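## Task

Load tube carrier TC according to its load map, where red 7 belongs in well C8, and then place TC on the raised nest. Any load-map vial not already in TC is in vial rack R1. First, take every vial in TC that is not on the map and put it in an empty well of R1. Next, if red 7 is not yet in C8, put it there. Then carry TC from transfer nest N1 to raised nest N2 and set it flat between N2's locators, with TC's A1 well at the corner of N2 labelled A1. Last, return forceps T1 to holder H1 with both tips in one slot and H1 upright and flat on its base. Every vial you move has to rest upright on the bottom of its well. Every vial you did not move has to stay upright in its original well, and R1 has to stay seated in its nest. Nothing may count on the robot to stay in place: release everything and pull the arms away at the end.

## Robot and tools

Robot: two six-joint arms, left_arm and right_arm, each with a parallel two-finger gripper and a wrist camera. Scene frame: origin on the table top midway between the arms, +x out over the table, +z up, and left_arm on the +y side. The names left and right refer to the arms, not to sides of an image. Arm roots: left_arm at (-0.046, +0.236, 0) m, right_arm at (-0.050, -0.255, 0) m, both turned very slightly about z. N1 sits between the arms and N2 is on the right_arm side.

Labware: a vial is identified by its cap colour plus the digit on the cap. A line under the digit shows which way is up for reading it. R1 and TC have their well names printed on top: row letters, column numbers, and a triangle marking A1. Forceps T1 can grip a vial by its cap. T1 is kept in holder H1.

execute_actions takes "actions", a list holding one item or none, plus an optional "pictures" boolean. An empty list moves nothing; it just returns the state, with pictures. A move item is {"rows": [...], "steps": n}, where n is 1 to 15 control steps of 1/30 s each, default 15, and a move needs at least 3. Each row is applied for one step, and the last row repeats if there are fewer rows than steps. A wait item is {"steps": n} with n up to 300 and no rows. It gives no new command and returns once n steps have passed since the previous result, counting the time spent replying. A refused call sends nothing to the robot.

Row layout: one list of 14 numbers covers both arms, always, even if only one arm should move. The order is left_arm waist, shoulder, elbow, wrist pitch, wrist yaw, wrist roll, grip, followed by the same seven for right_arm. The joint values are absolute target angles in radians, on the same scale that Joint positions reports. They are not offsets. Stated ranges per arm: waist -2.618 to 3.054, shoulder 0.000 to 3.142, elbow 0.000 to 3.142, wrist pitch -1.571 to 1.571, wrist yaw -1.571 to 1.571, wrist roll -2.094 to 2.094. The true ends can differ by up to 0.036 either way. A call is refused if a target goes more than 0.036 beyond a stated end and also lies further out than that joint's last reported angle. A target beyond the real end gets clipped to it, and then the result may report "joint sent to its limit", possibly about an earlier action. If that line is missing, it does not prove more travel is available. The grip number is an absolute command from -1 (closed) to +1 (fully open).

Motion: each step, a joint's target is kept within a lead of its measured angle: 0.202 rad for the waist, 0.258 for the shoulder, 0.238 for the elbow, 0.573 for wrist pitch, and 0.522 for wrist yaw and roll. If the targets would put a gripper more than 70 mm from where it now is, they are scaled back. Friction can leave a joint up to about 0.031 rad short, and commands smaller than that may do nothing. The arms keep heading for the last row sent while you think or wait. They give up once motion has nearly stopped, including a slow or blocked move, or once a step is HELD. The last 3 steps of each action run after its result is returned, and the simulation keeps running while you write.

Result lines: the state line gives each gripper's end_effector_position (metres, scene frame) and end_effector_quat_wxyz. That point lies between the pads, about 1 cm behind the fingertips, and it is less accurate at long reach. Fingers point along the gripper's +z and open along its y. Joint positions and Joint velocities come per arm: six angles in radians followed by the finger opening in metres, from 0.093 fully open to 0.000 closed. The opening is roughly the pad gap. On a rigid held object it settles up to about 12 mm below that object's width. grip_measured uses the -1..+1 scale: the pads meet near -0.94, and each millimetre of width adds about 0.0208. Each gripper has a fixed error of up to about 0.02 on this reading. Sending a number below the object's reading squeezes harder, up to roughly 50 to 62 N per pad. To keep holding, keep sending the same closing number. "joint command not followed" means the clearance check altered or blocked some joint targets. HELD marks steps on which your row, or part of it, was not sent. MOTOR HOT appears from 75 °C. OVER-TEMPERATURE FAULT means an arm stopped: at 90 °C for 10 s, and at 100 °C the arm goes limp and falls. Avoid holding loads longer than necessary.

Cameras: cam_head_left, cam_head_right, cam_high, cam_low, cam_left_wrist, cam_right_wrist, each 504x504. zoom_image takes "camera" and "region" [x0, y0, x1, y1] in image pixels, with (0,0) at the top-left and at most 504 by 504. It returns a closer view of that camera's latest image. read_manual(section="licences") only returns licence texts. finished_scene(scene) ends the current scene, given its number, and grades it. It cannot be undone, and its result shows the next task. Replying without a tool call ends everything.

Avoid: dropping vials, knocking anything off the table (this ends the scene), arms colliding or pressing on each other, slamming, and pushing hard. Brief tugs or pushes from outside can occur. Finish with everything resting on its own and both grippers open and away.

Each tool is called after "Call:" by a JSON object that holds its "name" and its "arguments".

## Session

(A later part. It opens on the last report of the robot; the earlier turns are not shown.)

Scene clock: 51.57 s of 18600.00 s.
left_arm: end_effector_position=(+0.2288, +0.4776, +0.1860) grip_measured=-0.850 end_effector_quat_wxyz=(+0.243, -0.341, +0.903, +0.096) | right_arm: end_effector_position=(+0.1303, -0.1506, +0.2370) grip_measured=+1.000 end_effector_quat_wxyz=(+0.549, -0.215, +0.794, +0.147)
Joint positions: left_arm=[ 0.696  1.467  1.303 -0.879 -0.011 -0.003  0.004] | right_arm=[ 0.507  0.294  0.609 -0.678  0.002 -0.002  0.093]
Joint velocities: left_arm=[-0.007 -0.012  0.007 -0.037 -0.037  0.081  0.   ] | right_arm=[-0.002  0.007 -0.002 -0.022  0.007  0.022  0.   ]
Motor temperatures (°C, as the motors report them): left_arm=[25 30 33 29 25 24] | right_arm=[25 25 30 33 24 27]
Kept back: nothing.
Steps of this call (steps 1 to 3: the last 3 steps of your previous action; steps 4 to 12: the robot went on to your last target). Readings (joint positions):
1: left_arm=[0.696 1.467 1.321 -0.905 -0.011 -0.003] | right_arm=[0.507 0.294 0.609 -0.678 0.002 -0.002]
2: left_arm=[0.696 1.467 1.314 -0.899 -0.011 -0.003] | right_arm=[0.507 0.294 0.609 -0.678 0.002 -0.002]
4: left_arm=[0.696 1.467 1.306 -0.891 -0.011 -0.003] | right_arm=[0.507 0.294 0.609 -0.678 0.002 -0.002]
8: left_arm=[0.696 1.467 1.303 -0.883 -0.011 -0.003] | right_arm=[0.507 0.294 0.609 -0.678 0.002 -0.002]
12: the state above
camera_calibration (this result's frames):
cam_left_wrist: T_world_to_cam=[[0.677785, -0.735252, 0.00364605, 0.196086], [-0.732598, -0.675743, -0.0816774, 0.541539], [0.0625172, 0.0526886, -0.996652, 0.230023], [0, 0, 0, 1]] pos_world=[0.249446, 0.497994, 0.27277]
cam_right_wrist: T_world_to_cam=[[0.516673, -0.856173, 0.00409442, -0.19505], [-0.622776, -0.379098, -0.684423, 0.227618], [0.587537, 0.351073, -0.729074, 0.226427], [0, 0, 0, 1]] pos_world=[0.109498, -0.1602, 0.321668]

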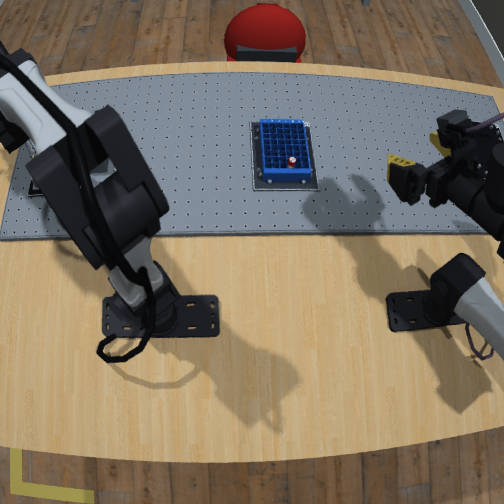

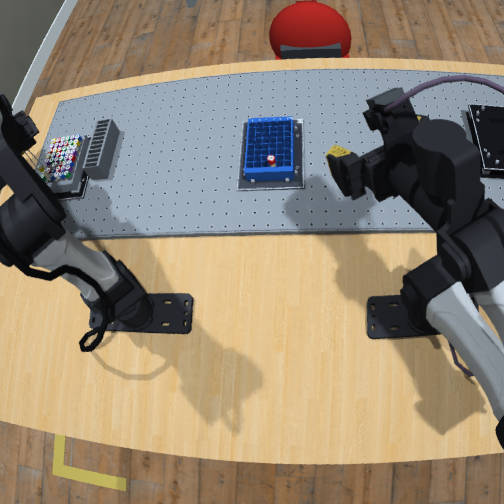

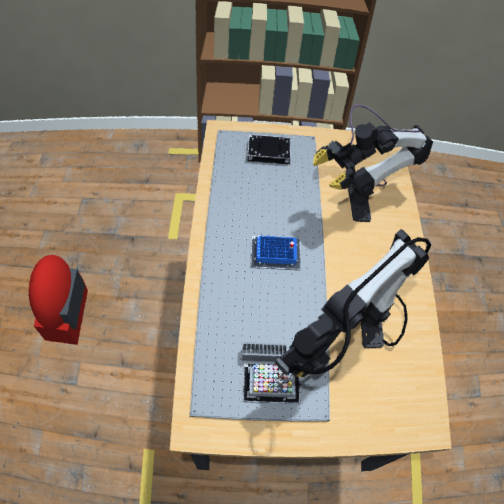

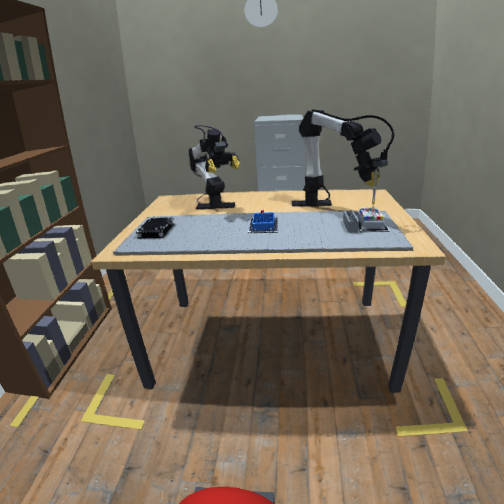

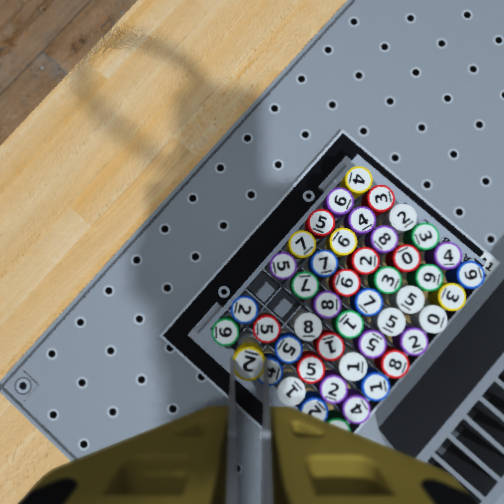

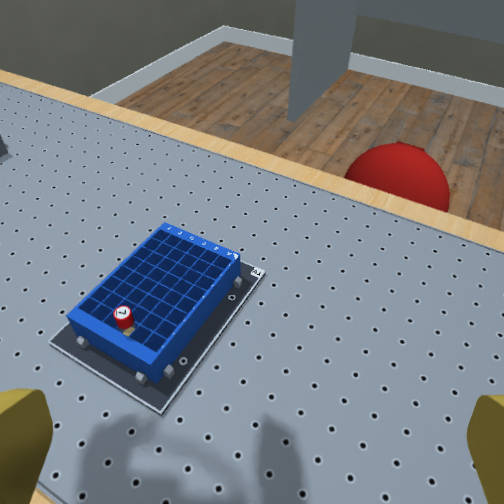

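Call:
{"name": "execute_actions", "arguments": {"actions": [{"rows":[[0.685,1.478,1.285,-0.845,-0.005,-0.006,-0.86,0.5,0.3,0.6,-0.7,0,0,1],[0.685,1.478,1.28,-0.84,-0.005,-0.006,-0.86,0.5,0.3,0.6,-0.7,0,0,1],[0.685,1.478,1.275,-0.835,-0.005,-0.006,-0.86,0.5,0.3,0.6,-0.7,0,0,1],[0.685,1.478,1.27,-0.83,-0.005,-0.006,-0.86,0.5,0.3,0.6,-0.7,0,0,1],[0.685,1.478,1.265,-0.825,-0.005,-0.006,-0.86,0.5,0.3,0.6,-0.7,0,0,1],[0.685,1.478,1.26,-0.82,-0.005,-0.006,-0.86,0.5,0.3,0.6,-0.7,0,0,1],[0.685,1.478,1.255,-0.815,-0.005,-0.006,-0.86,0.5,0.3,0.6,-0.7,0,0,1],[0.685,1.478,1.25,-0.81,-0.005,-0.006,-0.86,0.5,0.3,0.6,-0.7,0,0,1],[0.685,1.478,1.245,-0.805,-0.005,-0.006,-0.86,0.5,0.3,0.6,-0.7,0,0,1],[0.685,1.478,1.24,-0.8,-0.005,-0.006,-0.86,0.5,0.3,0.6,-0.7,0,0,1],[0.685,1.478,1.235,-0.797,-0.005,-0.006,-0.86,0.5,0.3,0.6,-0.7,0,0,1],[0.685,1.478,1.23,-0.795,-0.005,-0.006,-0.86,0.5,0.3,0.6,-0.7,0,0,1]]}]}}

Call:
{"name": "execute_actions", "arguments": {"actions": [{"steps":8}], "pictures": true}}

Call:
{"name": "zoom_image", "arguments": {"camera": "cam_left_wrist", "region": [150, 220, 350, 420]}}

Scene clock: 52.40 s of 18600.00 s.
left_arm: end_effector_position=(+0.2328, +0.4811, +0.1795) grip_measured=-0.850 end_effector_quat_wxyz=(+0.253, -0.340, +0.900, +0.100) | right_arm: end_effector_position=(+0.1303, -0.1506, +0.2370) grip_measured=+1.000 end_effector_quat_wxyz=(+0.549, -0.215, +0.794, +0.147)
Joint positions: left_arm=[ 0.696  1.467  1.266 -0.819 -0.011 -0.003  0.004] | right_arm=[ 0.507  0.294  0.609 -0.678  0.002 -0.002  0.093]
Joint velocities: left_arm=[ 0.012  0.002 -0.198  0.154  0.037 -0.037 -0.   ] | right_arm=[-0.007 -0.017 -0.012  0.007 -0.066 -0.037  0.   ]
Motor temperatures (°C, as the motors report them): left_arm=[25 30 33 29 25 24] | right_arm=[25 25 30 33 24 27]
Steps of this call (steps 1 to 13: the robot went on to your last target; steps 14 to 25: the first 12 steps of this action). Readings (joint positions):
14: left_arm=[0.696 1.467 1.303 -0.876 -0.011 -0.003] | right_arm=[0.507 0.294 0.609 -0.678 0.002 -0.002]
15: left_arm=[0.696 1.467 1.302 -0.874 -0.011 -0.003] | right_arm=[0.507 0.294 0.609 -0.678 0.002 -0.002]
17: left_arm=[0.696 1.467 1.295 -0.866 -0.011 -0.003] | right_arm=[0.507 0.294 0.609 -0.678 0.002 -0.002]
21: left_arm=[0.696 1.467 1.280 -0.844 -0.011 -0.003] | right_arm=[0.507 0.294 0.609 -0.678 0.002 -0.002]
25: the state above

Scene clock: 52.67 s of 18600.00 s.
left_arm: end_effector_position=(+0.2347, +0.4828, +0.1785) grip_measured=-0.850 end_effector_quat_wxyz=(+0.258, -0.340, +0.899, +0.102) | right_arm: end_effector_position=(+0.1303, -0.1506, +0.2370) grip_measured=+1.000 end_effector_quat_wxyz=(+0.549, -0.215, +0.794, +0.147)
Joint positions: left_arm=[ 0.696  1.467  1.256 -0.797 -0.011 -0.003  0.004] | right_arm=[ 0.507  0.294  0.609 -0.678  0.002 -0.002  0.093]
Joint velocities: left_arm=[ 0.007  0.007 -0.012  0.022 -0.066  0.081 -0.001] | right_arm=[-0.007 -0.007  0.002 -0.095 -0.037  0.022  0.   ]
Motor temperatures (°C, as the motors report them): left_arm=[25 30 33 29 25 24] | right_arm=[25 25 30 33 24 27]
Kept back: nothing.
Steps of this call (steps 1 to 3: the last 3 steps of your previous action; steps 4 to 8: the robot went on to your last target). Readings (joint positions):
1: left_arm=[0.696 1.467 1.260 -0.811 -0.011 -0.003] | right_arm=[0.507 0.294 0.609 -0.678 0.002 -0.002]
2: left_arm=[0.696 1.467 1.259 -0.803 -0.011 -0.003] | right_arm=[0.507 0.294 0.609 -0.678 0.002 -0.002]
4: left_arm=[0.696 1.467 1.257 -0.799 -0.011 -0.003] | right_arm=[0.507 0.294 0.609 -0.678 0.002 -0.002]
8: the state above
camera_calibration (this result's frames):
cam_left_wrist: T_world_to_cam=[[0.677676, -0.735346, 0.00462346, 0.195789], [-0.730008, -0.673487, -0.116205, 0.553179], [0.088565, 0.0753745, -0.993214, 0.204184], [0, 0, 0, 1]] pos_world=[0.25306, 0.501141, 0.266176]
cam_right_wrist: T_world_to_cam=[[0.516673, -0.856173, 0.00409442, -0.19505], [-0.622776, -0.379098, -0.684423, 0.227618], [0.587537, 0.351073, -0.729074, 0.226427], [0, 0, 0, 1]] pos_world=[0.109498, -0.1602, 0.321668]

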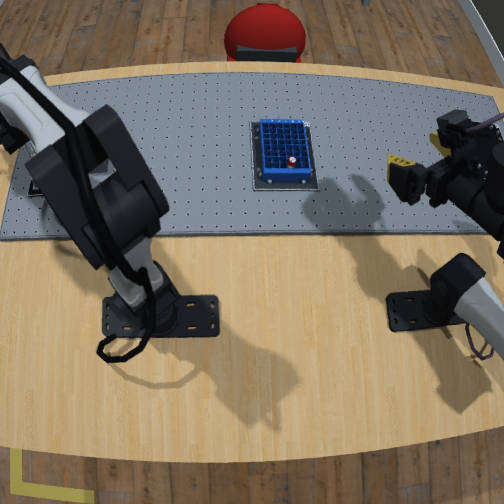

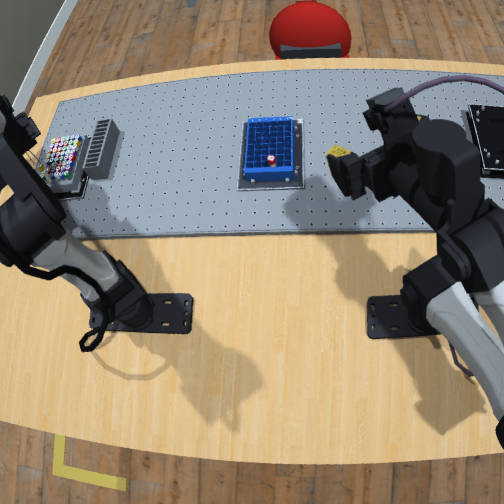

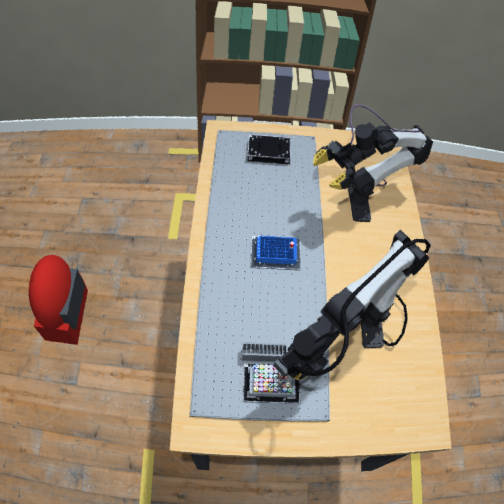

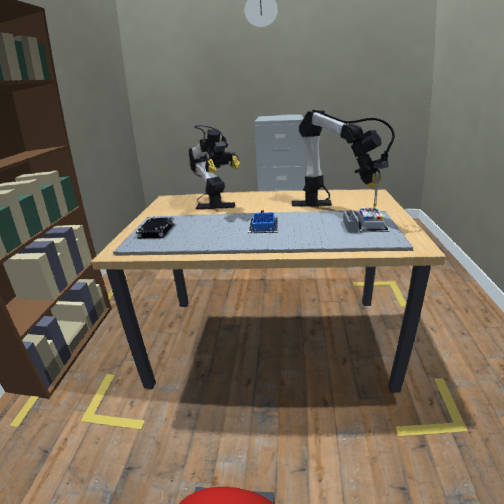

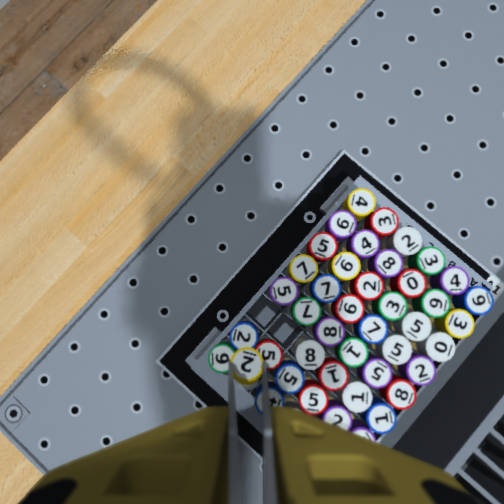

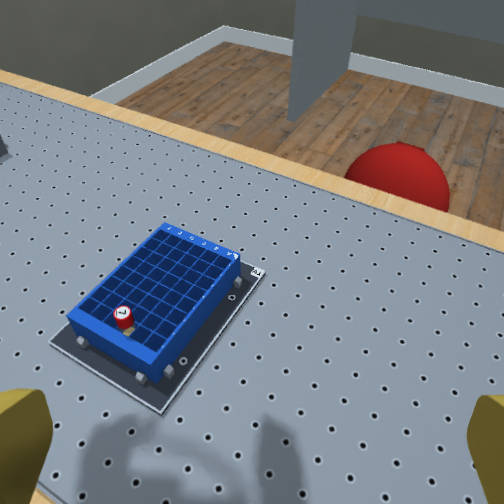

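Region (150, 220, 350, 420) of cam_left_wrist's 504x504 image, scaled by 2.520, with more detail than that image has.

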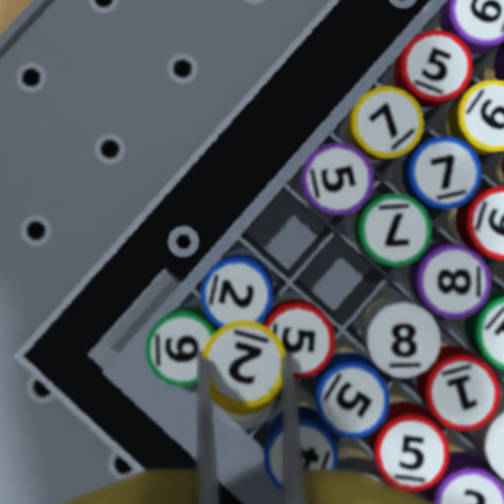

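Call:
{"name": "execute_actions", "arguments": {"actions": [{"rows":[[0.685,1.478,1.28,-0.797,-0.005,-0.006,-0.86,0.5,0.3,0.6,-0.7,0,0,1],[0.685,1.478,1.283,-0.81,-0.005,-0.006,-0.86,0.5,0.3,0.6,-0.7,0,0,1],[0.685,1.478,1.283,-0.815,-0.005,-0.006,-0.86,0.5,0.3,0.6,-0.7,0,0,1],[0.685,1.478,1.283,-0.82,-0.005,-0.006,-0.86,0.5,0.3,0.6,-0.7,0,0,1],[0.685,1.478,1.283,-0.825,-0.005,-0.006,-0.86,0.5,0.3,0.6,-0.7,0,0,1],[0.685,1.478,1.283,-0.83,-0.005,-0.006,-0.86,0.5,0.3,0.6,-0.7,0,0,1]]}], "pictures": true}}

Call:
{"name": "zoom_image", "arguments": {"camera": "cam_left_wrist", "region": [150, 220, 350, 420]}}

Call:
{"name": "zoom_image", "arguments": {"camera": "cam_head_right", "region": [10, 120, 110, 220]}}

Scene clock: 53.30 s of 18600.00 s.
left_arm: end_effector_position=(+0.2338, +0.4820, +0.1796) grip_measured=-0.850 end_effector_quat_wxyz=(+0.256, -0.340, +0.899, +0.101) | right_arm: end_effector_position=(+0.1303, -0.1506, +0.2370) grip_measured=+1.000 end_effector_quat_wxyz=(+0.549, -0.215, +0.794, +0.147)
Joint positions: left_arm=[ 0.696  1.467  1.263 -0.809 -0.011 -0.003  0.004] | right_arm=[ 0.507  0.294  0.609 -0.678  0.002 -0.002  0.093]
Joint velocities: left_arm=[-0.017 -0.002  0.012  0.007  0.051 -0.051  0.   ] | right_arm=[ 0.007 -0.002  0.002  0.037 -0.022  0.081  0.   ]
Motor temperatures (°C, as the motors report them): left_arm=[25 30 33 29 25 24] | right_arm=[25 25 30 33 24 27]
Steps of this call (steps 1 to 7: the robot went on to your last target; steps 8 to 19: the first 12 steps of this action). Readings (joint positions):
8: left_arm=[0.696 1.467 1.257 -0.797 -0.011 -0.003] | right_arm=[0.507 0.294 0.609 -0.678 0.002 -0.002]
9: left_arm=[0.696 1.467 1.259 -0.797 -0.011 -0.003] | right_arm=[0.507 0.294 0.609 -0.678 0.002 -0.002]
11: left_arm=[0.696 1.467 1.260 -0.802 -0.011 -0.003] | right_arm=[0.507 0.294 0.609 -0.678 0.002 -0.002]
15: left_arm=[0.696 1.467 1.263 -0.808 -0.011 -0.003] | right_arm=[0.507 0.294 0.609 -0.678 0.002 -0.002]
19: the state above
camera_calibration (this result's frames):
cam_left_wrist: T_world_to_cam=[[0.677695, -0.73533, 0.00447342, 0.195831], [-0.730465, -0.673886, -0.110902, 0.55151], [0.0845638, 0.0718897, -0.993821, 0.208174], [0, 0, 0, 1]] pos_world=[0.252541, 0.500689, 0.267175]
cam_right_wrist: T_world_to_cam=[[0.516673, -0.856173, 0.00409442, -0.19505], [-0.622776, -0.379098, -0.684423, 0.227618], [0.587537, 0.351073, -0.729074, 0.226427], [0, 0, 0, 1]] pos_world=[0.109498, -0.1602, 0.321668]

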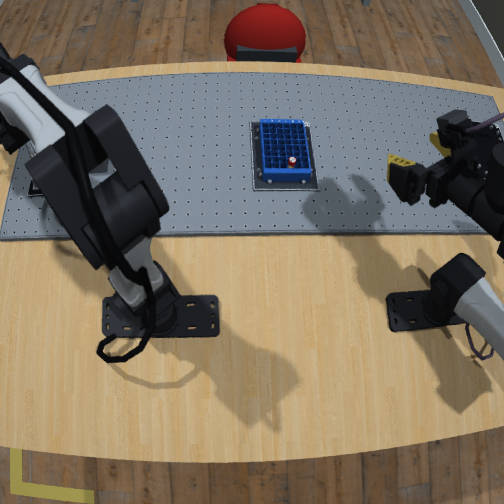

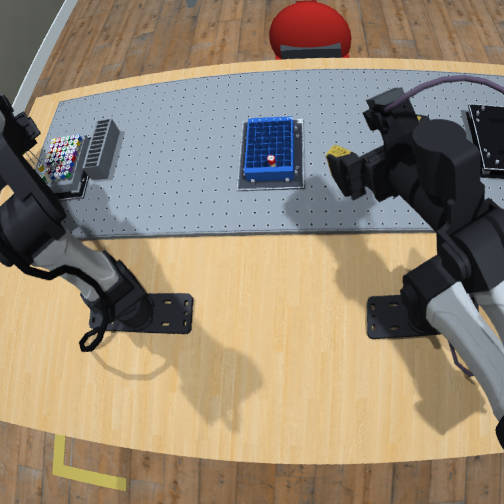

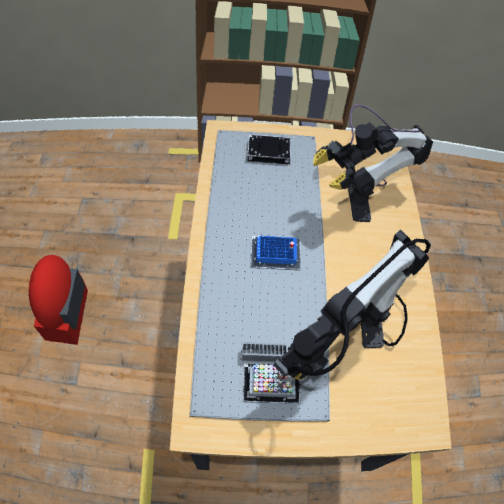

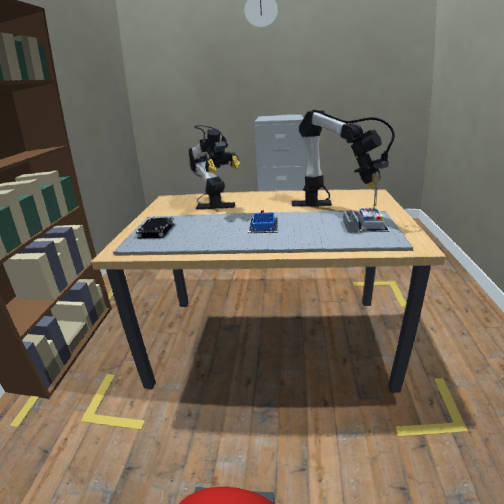

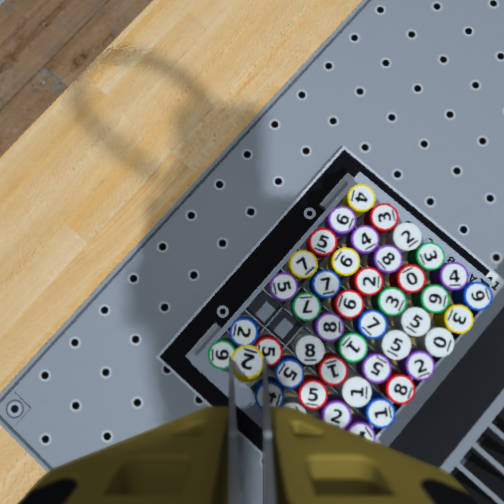

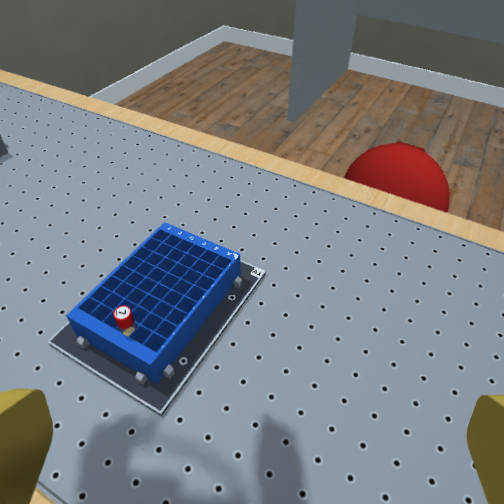

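Region (150, 220, 350, 420) of cam_left_wrist's 504x504 image, scaled by 2.520, with more detail than that image has.

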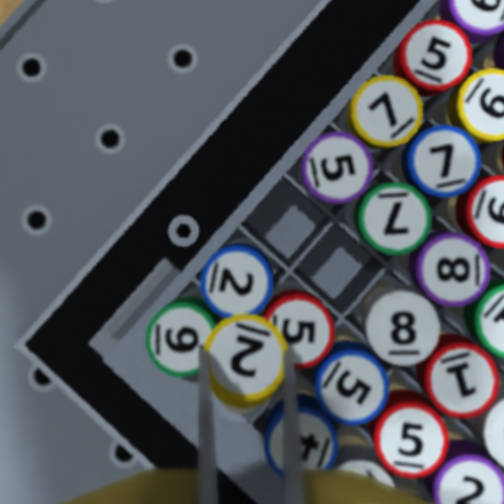

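Region (10, 120, 110, 220) of cam_head_right's 504x504 image, scaled by 5.040, with more detail than that image has.

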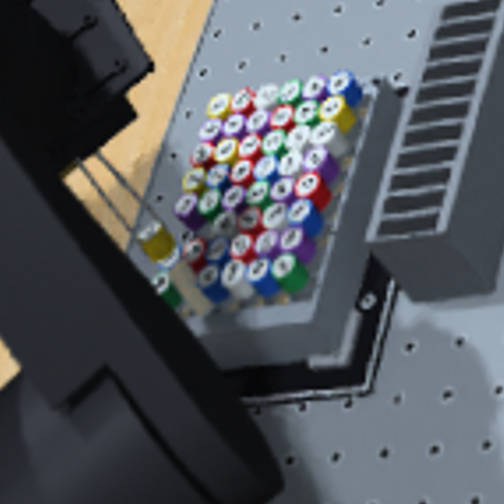

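Call:
{"name": "execute_actions", "arguments": {"actions": [{"rows":[[0.685,1.478,1.286,-0.836,-0.005,-0.006,-0.86,0.5,0.3,0.6,-0.7,0,0,1],[0.685,1.478,1.289,-0.842,-0.005,-0.006,-0.86,0.5,0.3,0.6,-0.7,0,0,1],[0.685,1.478,1.292,-0.848,-0.005,-0.006,-0.86,0.5,0.3,0.6,-0.7,0,0,1],[0.685,1.478,1.295,-0.854,-0.005,-0.006,-0.86,0.5,0.3,0.6,-0.7,0,0,1],[0.685,1.478,1.298,-0.86,-0.005,-0.006,-0.86,0.5,0.3,0.6,-0.7,0,0,1],[0.685,1.478,1.301,-0.866,-0.005,-0.006,-0.86,0.5,0.3,0.6,-0.7,0,0,1],[0.685,1.478,1.304,-0.872,-0.005,-0.006,-0.86,0.5,0.3,0.6,-0.7,0,0,1],[0.685,1.478,1.307,-0.877,-0.005,-0.006,-0.86,0.5,0.3,0.6,-0.7,0,0,1],[0.685,1.478,1.31,-0.88,-0.005,-0.006,-0.86,0.5,0.3,0.6,-0.7,0,0,1]]}], "pictures": true}}

Call:
{"name": "zoom_image", "arguments": {"camera": "cam_left_wrist", "region": [150, 220, 350, 420]}}

Call:
{"name": "zoom_image", "arguments": {"camera": "cam_head_right", "region": [20, 150, 80, 210]}}

Scene clock: 53.93 s of 18600.00 s.
left_arm: end_effector_position=(+0.2300, +0.4787, +0.1825) grip_measured=-0.850 end_effector_quat_wxyz=(+0.246, -0.341, +0.902, +0.097) | right_arm: end_effector_position=(+0.1303, -0.1506, +0.2370) grip_measured=+1.000 end_effector_quat_wxyz=(+0.549, -0.215, +0.794, +0.147)
Joint positions: left_arm=[ 0.696  1.467  1.287 -0.856 -0.011 -0.003  0.004] | right_arm=[ 0.507  0.294  0.609 -0.678  0.002 -0.002  0.093]
Joint velocities: left_arm=[-0.022  0.012 -0.002 -0.007 -0.022  0.007  0.   ] | right_arm=[ 0.002 -0.007 -0.017  0.066 -0.037 -0.022  0.   ]
Motor temperatures (°C, as the motors report them): left_arm=[25 30 33 29 25 24] | right_arm=[25 25 30 33 24 27]
Steps of this call (steps 1 to 3: the last 3 steps of your previous action; steps 4 to 7: the robot went on to your last target; steps 8 to 19: the first 12 steps of this action). Readings (joint positions):
8: left_arm=[0.696 1.467 1.264 -0.810 -0.011 -0.003] | right_arm=[0.507 0.294 0.609 -0.678 0.002 -0.002]
9: left_arm=[0.696 1.467 1.265 -0.813 -0.011 -0.003] | right_arm=[0.507 0.294 0.609 -0.678 0.002 -0.002]
11: left_arm=[0.696 1.467 1.269 -0.820 -0.011 -0.003] | right_arm=[0.507 0.294 0.609 -0.678 0.002 -0.002]
15: left_arm=[0.696 1.467 1.279 -0.841 -0.011 -0.003] | right_arm=[0.507 0.294 0.609 -0.678 0.002 -0.002]
19: the state above
camera_calibration (this result's frames):
cam_left_wrist: T_world_to_cam=[[0.677767, -0.735267, 0.00381826, 0.196034], [-0.732208, -0.675404, -0.0877566, 0.54367], [0.0671033, 0.0566828, -0.996135, 0.223372], [0, 0, 0, 1]] pos_world=[0.250225, 0.498673, 0.269471]
cam_right_wrist: T_world_to_cam=[[0.516673, -0.856173, 0.00409442, -0.19505], [-0.622776, -0.379098, -0.684423, 0.227618], [0.587537, 0.351073, -0.729074, 0.226427], [0, 0, 0, 1]] pos_world=[0.109498, -0.1602, 0.321668]

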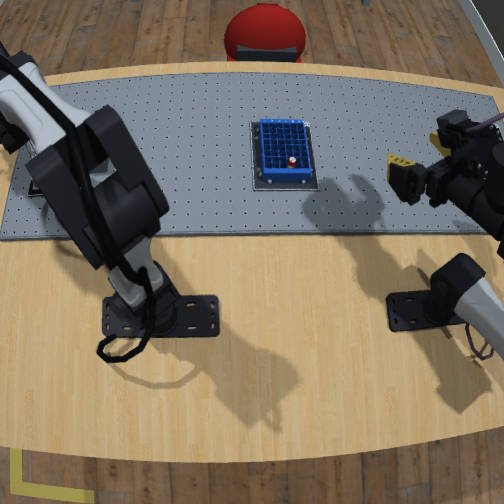

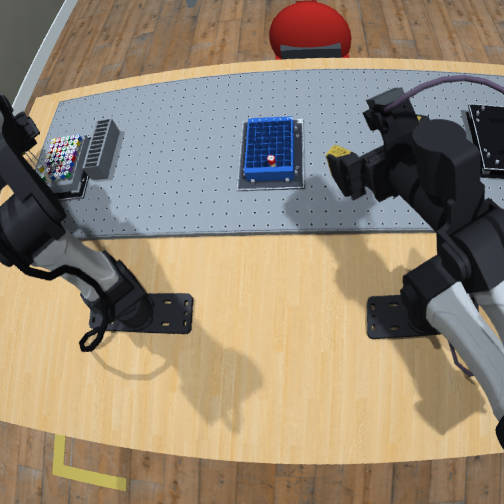

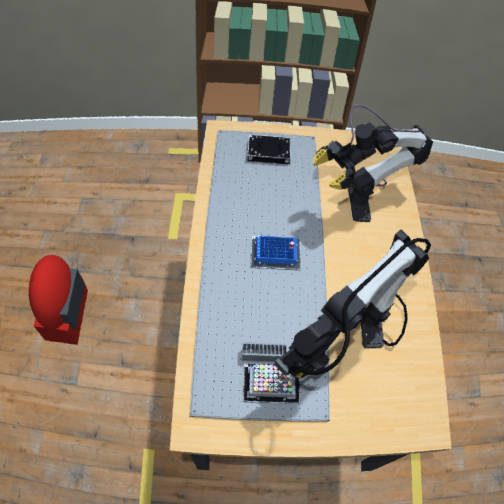

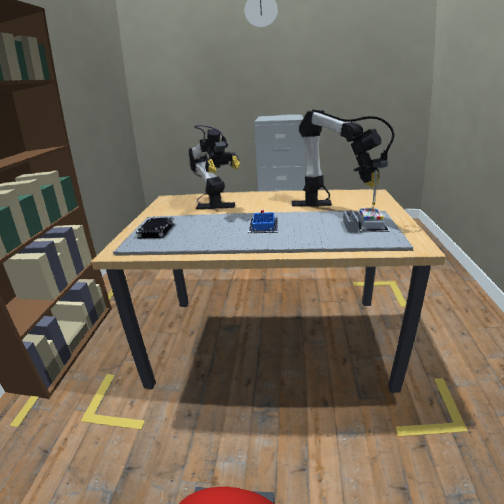

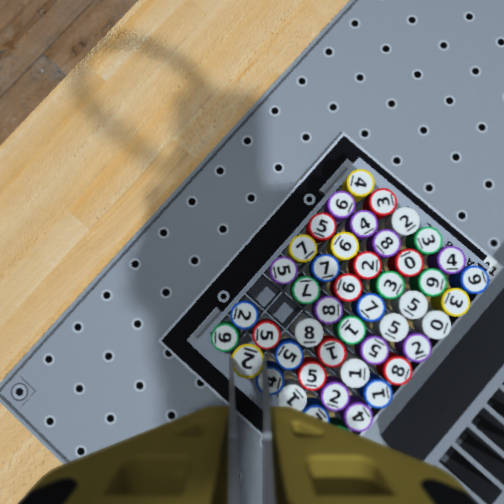

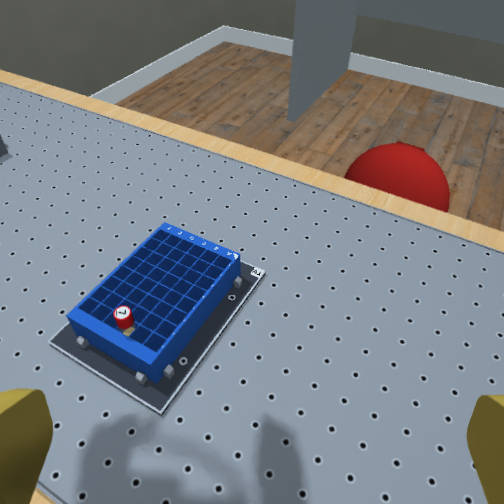

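Region (150, 220, 350, 420) of cam_left_wrist's 504x504 image, scaled by 2.520, with more detail than that image has.

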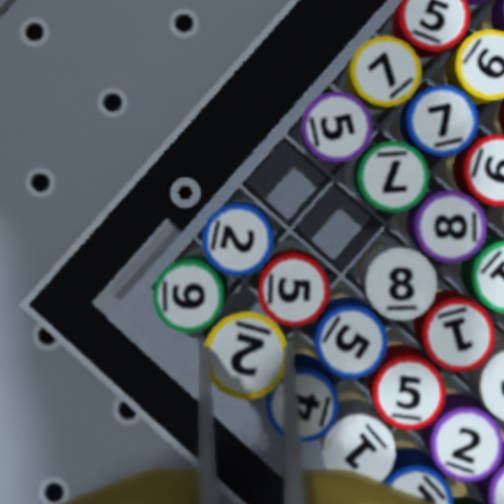

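Region (20, 150, 80, 210) of cam_head_right's 504x504 image, scaled by 8.400, with more detail than that image has.

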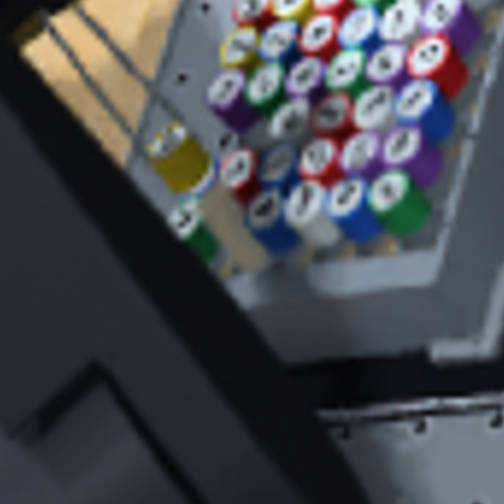

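Call:
{"name": "execute_actions", "arguments": {"actions": [{"rows":[[0.685,1.478,1.313,-0.85,-0.005,-0.006,-0.86,0.5,0.3,0.6,-0.7,0,0,1],[0.685,1.478,1.316,-0.85,-0.005,-0.006,-0.86,0.5,0.3,0.6,-0.7,0,0,1],[0.685,1.478,1.316,-0.85,-0.005,-0.006,-0.86,0.5,0.3,0.6,-0.7,0,0,1],[0.685,1.478,1.316,-0.85,-0.005,-0.006,-0.86,0.5,0.3,0.6,-0.7,0,0,1],[0.685,1.478,1.316,-0.85,-0.005,-0.006,-0.86,0.5,0.3,0.6,-0.7,0,0,1],[0.685,1.478,1.316,-0.85,-0.005,-0.006,-0.86,0.5,0.3,0.6,-0.7,0,0,1],[0.685,1.483,1.316,-0.85,-0.005,-0.006,-0.86,0.5,0.3,0.6,-0.7,0,0,1],[0.685,1.487,1.316,-0.85,-0.005,-0.006,-0.86,0.5,0.3,0.6,-0.7,0,0,1],[0.685,1.491,1.316,-0.85,-0.005,-0.006,-0.86,0.5,0.3,0.6,-0.7,0,0,1],[0.685,1.495,1.316,-0.85,-0.005,-0.006,-0.86,0.5,0.3,0.6,-0.7,0,0,1],[0.685,1.499,1.316,-0.85,-0.005,-0.006,-0.86,0.5,0.3,0.6,-0.7,0,0,1],[0.685,1.503,1.316,-0.85,-0.005,-0.006,-0.86,0.5,0.3,0.6,-0.7,0,0,1]]}]}}

Call:
{"name": "execute_actions", "arguments": {"actions": [{"steps":6}], "pictures": true}}

Call:
{"name": "zoom_image", "arguments": {"camera": "cam_left_wrist", "region": [150, 220, 350, 420]}}

Call:
{"name": "zoom_image", "arguments": {"camera": "cam_head_right", "region": [20, 150, 80, 210]}}

Scene clock: 54.77 s of 18600.00 s.
left_arm: end_effector_position=(+0.2300, +0.4787, +0.1819) grip_measured=-0.850 end_effector_quat_wxyz=(+0.243, -0.341, +0.903, +0.096) | right_arm: end_effector_position=(+0.1303, -0.1506, +0.2370) grip_measured=+1.000 end_effector_quat_wxyz=(+0.549, -0.215, +0.794, +0.147)
Joint positions: left_arm=[ 0.696  1.472  1.291 -0.861 -0.011 -0.003  0.004] | right_arm=[ 0.507  0.294  0.609 -0.678  0.002 -0.002  0.093]
Joint velocities: left_arm=[ 0.022  0.11   0.081 -0.095 -0.051 -0.007 -0.001] | right_arm=[ 0.002 -0.002 -0.002  0.007 -0.022  0.037  0.   ]
Motor temperatures (°C, as the motors report them): left_arm=[25 30 33 29 25 24] | right_arm=[25 25 30 33 24 27]
Steps of this call (steps 1 to 3: the last 3 steps of your previous action; steps 4 to 13: the robot went on to your last target; steps 14 to 25: the first 12 steps of this action). Readings (joint positions):
14: left_arm=[0.696 1.467 1.288 -0.861 -0.011 -0.003] | right_arm=[0.507 0.294 0.609 -0.678 0.002 -0.002]
15: left_arm=[0.696 1.467 1.288 -0.861 -0.011 -0.003] | right_arm=[0.507 0.294 0.609 -0.678 0.002 -0.002]
17: left_arm=[0.696 1.467 1.288 -0.861 -0.011 -0.003] | right_arm=[0.507 0.294 0.609 -0.678 0.002 -0.002]
21: left_arm=[0.696 1.467 1.288 -0.861 -0.011 -0.003] | right_arm=[0.507 0.294 0.609 -0.678 0.002 -0.002]
25: the state above

Scene clock: 54.97 s of 18600.00 s.
left_arm: end_effector_position=(+0.2321, +0.4805, +0.1806) grip_measured=-0.850 end_effector_quat_wxyz=(+0.242, -0.341, +0.903, +0.096) | right_arm: end_effector_position=(+0.1303, -0.1506, +0.2370) grip_measured=+1.000 end_effector_quat_wxyz=(+0.549, -0.215, +0.794, +0.147)
Joint positions: left_arm=[ 0.696  1.483  1.296 -0.856 -0.011 -0.003  0.004] | right_arm=[ 0.507  0.294  0.609 -0.678  0.002 -0.002  0.093]
Joint velocities: left_arm=[-0.002 -0.027  0.002 -0.081 -0.022  0.007 -0.   ] | right_arm=[ 0.002 -0.002 -0.002 -0.037 -0.007  0.037  0.   ]
Motor temperatures (°C, as the motors report them): left_arm=[25 30 33 29 25 24] | right_arm=[25 25 30 33 24 27]
Kept back: nothing.
Steps of this call (steps 1 to 3: the last 3 steps of your previous action; steps 4 to 6: the robot went on to your last target). Readings (joint positions):
1: left_arm=[0.696 1.476 1.293 -0.860 -0.011 -0.003] | right_arm=[0.507 0.294 0.609 -0.678 0.002 -0.002]
2: left_arm=[0.696 1.479 1.295 -0.860 -0.011 -0.003] | right_arm=[0.507 0.294 0.609 -0.678 0.002 -0.002]
4: left_arm=[0.696 1.483 1.296 -0.856 -0.011 -0.003] | right_arm=[0.507 0.294 0.609 -0.678 0.002 -0.002]
6: the state above
camera_calibration (this result's frames):
cam_left_wrist: T_world_to_cam=[[0.677787, -0.73525, 0.00362452, 0.195983], [-0.732645, -0.675784, -0.0809173, 0.545396], [0.0619438, 0.0521892, -0.996714, 0.224614], [0, 0, 0, 1]] pos_world=[0.252834, 0.500944, 0.267297]
cam_right_wrist: T_world_to_cam=[[0.516673, -0.856173, 0.00409442, -0.19505], [-0.622776, -0.379098, -0.684423, 0.227618], [0.587537, 0.351073, -0.729074, 0.226427], [0, 0, 0, 1]] pos_world=[0.109498, -0.1602, 0.321668]

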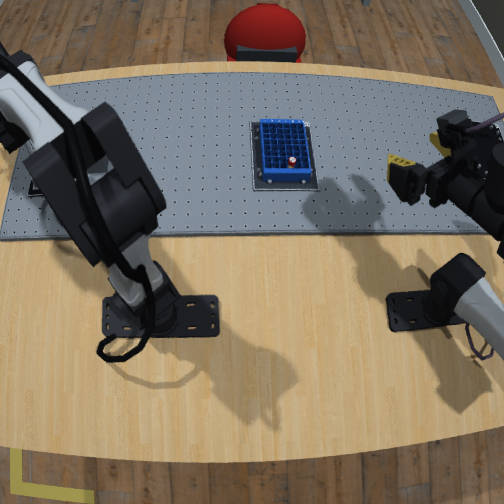

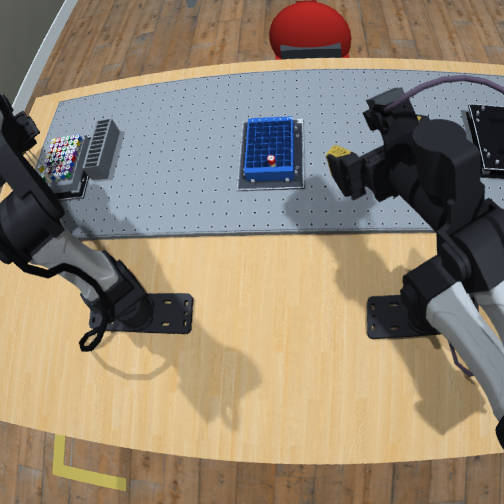

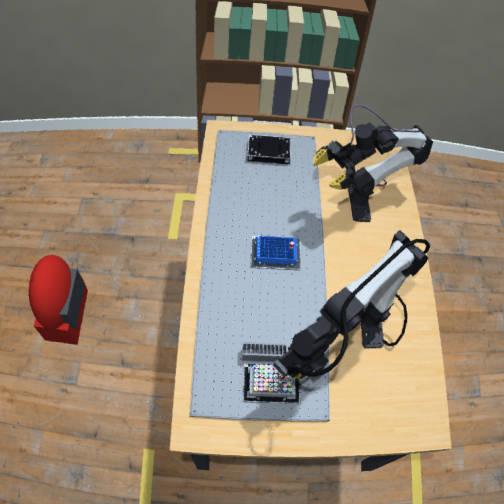

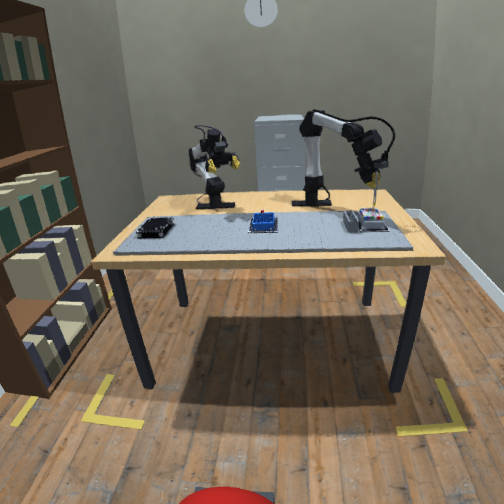

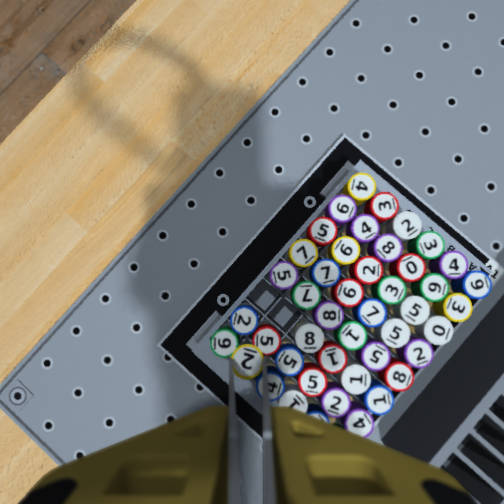

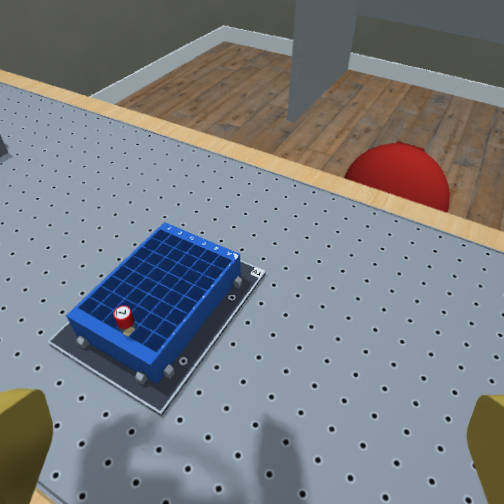

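Region (150, 220, 350, 420) of cam_left_wrist's 504x504 image, scaled by 2.520, with more detail than that image has.

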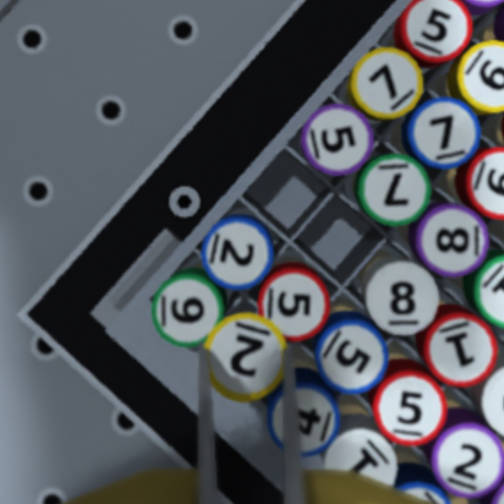

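Region (20, 150, 80, 210) of cam_head_right's 504x504 image, scaled by 8.400, with more detail than that image has.

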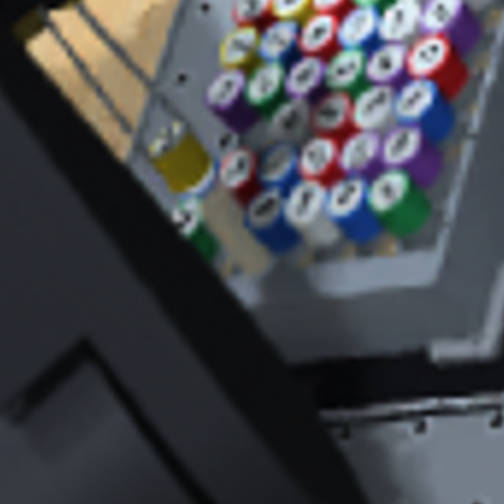

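Call:
{"name": "execute_actions", "arguments": {"actions": [{"rows":[[0.685,1.458,1.285,-0.86,-0.005,-0.006,-0.86,0.5,0.3,0.6,-0.7,0,0,1],[0.685,1.454,1.282,-0.86,-0.005,-0.006,-0.86,0.5,0.3,0.6,-0.7,0,0,1],[0.685,1.45,1.278,-0.86,-0.005,-0.006,-0.86,0.5,0.3,0.6,-0.7,0,0,1],[0.685,1.446,1.274,-0.86,-0.005,-0.006,-0.86,0.5,0.3,0.6,-0.7,0,0,1],[0.685,1.442,1.27,-0.86,-0.005,-0.006,-0.86,0.5,0.3,0.6,-0.7,0,0,1],[0.685,1.438,1.266,-0.86,-0.005,-0.006,-0.86,0.5,0.3,0.6,-0.7,0,0,1],[0.685,1.434,1.262,-0.86,-0.005,-0.006,-0.86,0.5,0.3,0.6,-0.7,0,0,1],[0.685,1.43,1.258,-0.86,-0.005,-0.006,-0.86,0.5,0.3,0.6,-0.7,0,0,1],[0.685,1.428,1.255,-0.86,-0.005,-0.006,-0.86,0.5,0.3,0.6,-0.7,0,0,1]]}], "pictures": true}}

Call:
{"name": "zoom_image", "arguments": {"camera": "cam_left_wrist", "region": [150, 220, 350, 420]}}

Call:
{"name": "zoom_image", "arguments": {"camera": "cam_head_right", "region": [20, 150, 80, 210]}}

Scene clock: 55.67 s of 18600.00 s.
left_arm: end_effector_position=(+0.2269, +0.4760, +0.1819) grip_measured=-0.850 end_effector_quat_wxyz=(+0.245, -0.341, +0.902, +0.097) | right_arm: end_effector_position=(+0.1303, -0.1506, +0.2370) grip_measured=+1.000 end_effector_quat_wxyz=(+0.549, -0.215, +0.794, +0.147)
Joint positions: left_arm=[ 0.696  1.453  1.272 -0.856 -0.011 -0.003  0.004] | right_arm=[ 0.507  0.294  0.609 -0.678  0.002 -0.002  0.093]
Joint velocities: left_arm=[ 0.017 -0.012 -0.012 -0.007 -0.022 -0.051 -0.001] | right_arm=[ 0.002 -0.007  0.007 -0.007  0.022 -0.051  0.   ]
Motor temperatures (°C, as the motors report them): left_arm=[25 31 33 29 25 24] | right_arm=[25 25 30 33 24 27]
Steps of this call (steps 1 to 9: the robot went on to your last target; steps 10 to 21: the first 12 steps of this action). Readings (joint positions):
10: left_arm=[0.696 1.483 1.296 -0.856 -0.011 -0.003] | right_arm=[0.507 0.294 0.609 -0.678 0.002 -0.002]
11: left_arm=[0.696 1.483 1.296 -0.856 -0.011 -0.003] | right_arm=[0.507 0.294 0.609 -0.678 0.002 -0.002]
13: left_arm=[0.696 1.482 1.296 -0.856 -0.011 -0.003] | right_arm=[0.507 0.294 0.609 -0.678 0.002 -0.002]
17: left_arm=[0.696 1.463 1.281 -0.856 -0.011 -0.003] | right_arm=[0.507 0.294 0.609 -0.678 0.002 -0.002]
21: the state above
camera_calibration (this result's frames):
cam_left_wrist: T_world_to_cam=[[0.677771, -0.735264, 0.00378598, 0.196154], [-0.732283, -0.675469, -0.086617, 0.539434], [0.0662436, 0.055934, -0.996234, 0.223638], [0, 0, 0, 1]] pos_world=[0.247257, 0.496087, 0.268777]
cam_right_wrist: T_world_to_cam=[[0.516673, -0.856173, 0.00409442, -0.19505], [-0.622776, -0.379098, -0.684423, 0.227618], [0.587537, 0.351073, -0.729074, 0.226427], [0, 0, 0, 1]] pos_world=[0.109498, -0.1602, 0.321668]

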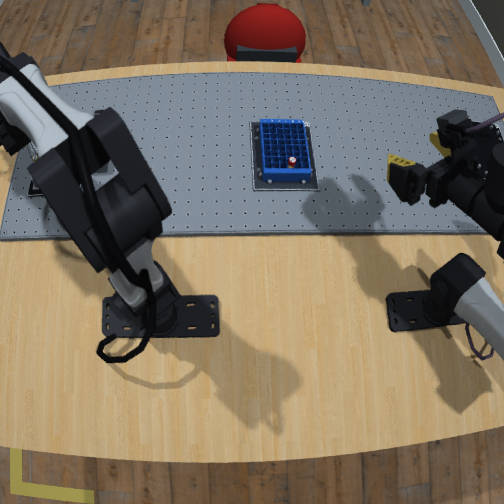

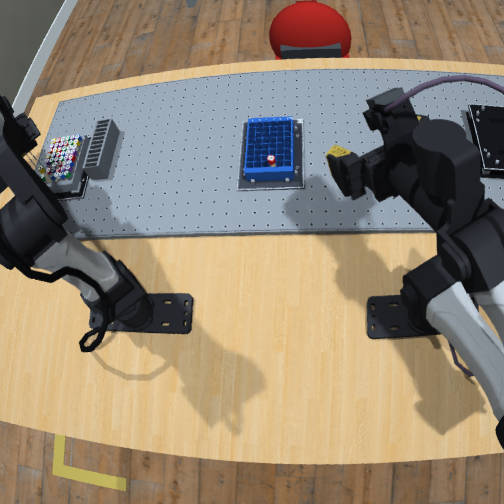

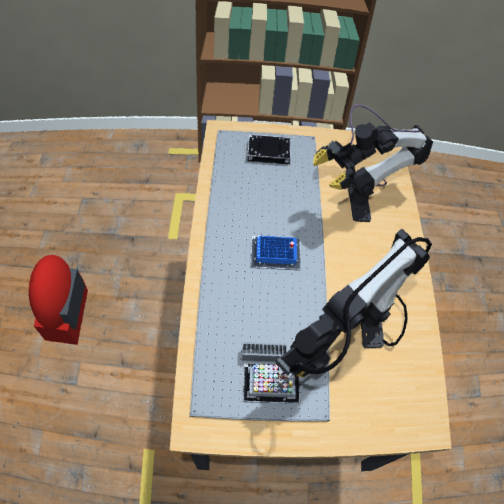

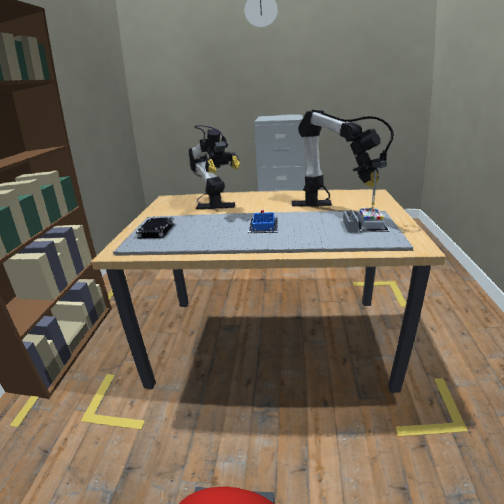

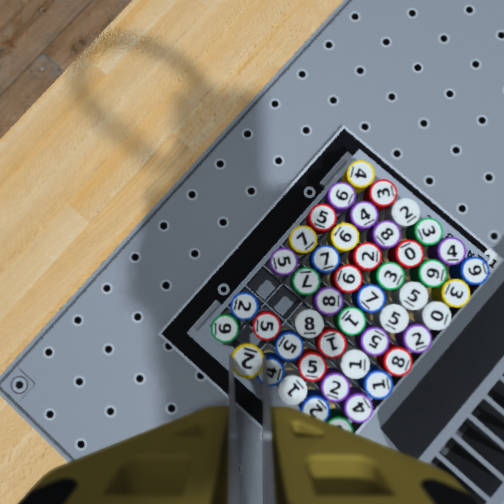

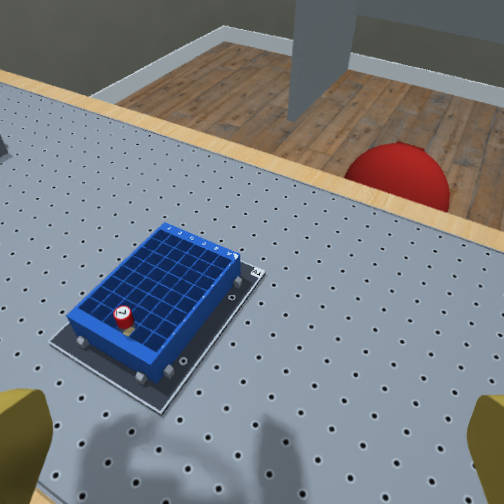

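Region (150, 220, 350, 420) of cam_left_wrist's 504x504 image, scaled by 2.520, with more detail than that image has.

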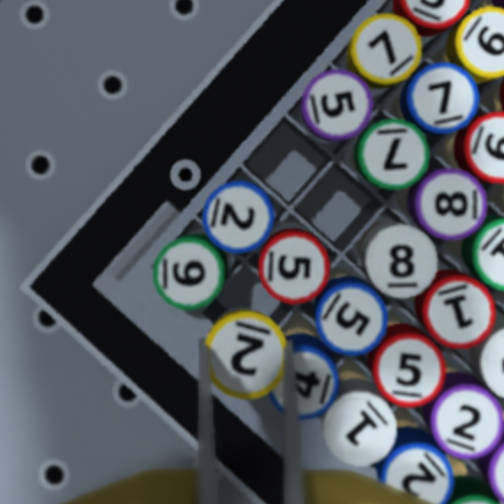

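Region (20, 150, 80, 210) of cam_head_right's 504x504 image, scaled by 8.400, with more detail than that image has.

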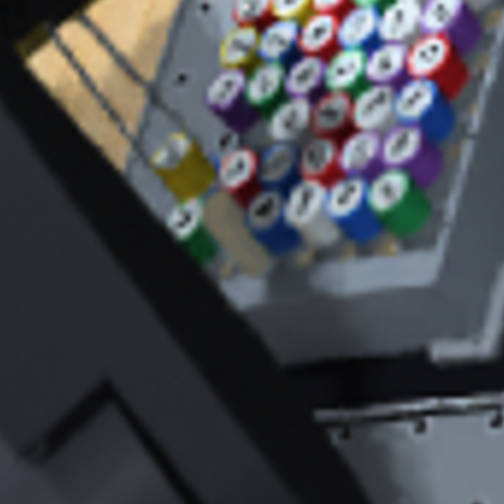

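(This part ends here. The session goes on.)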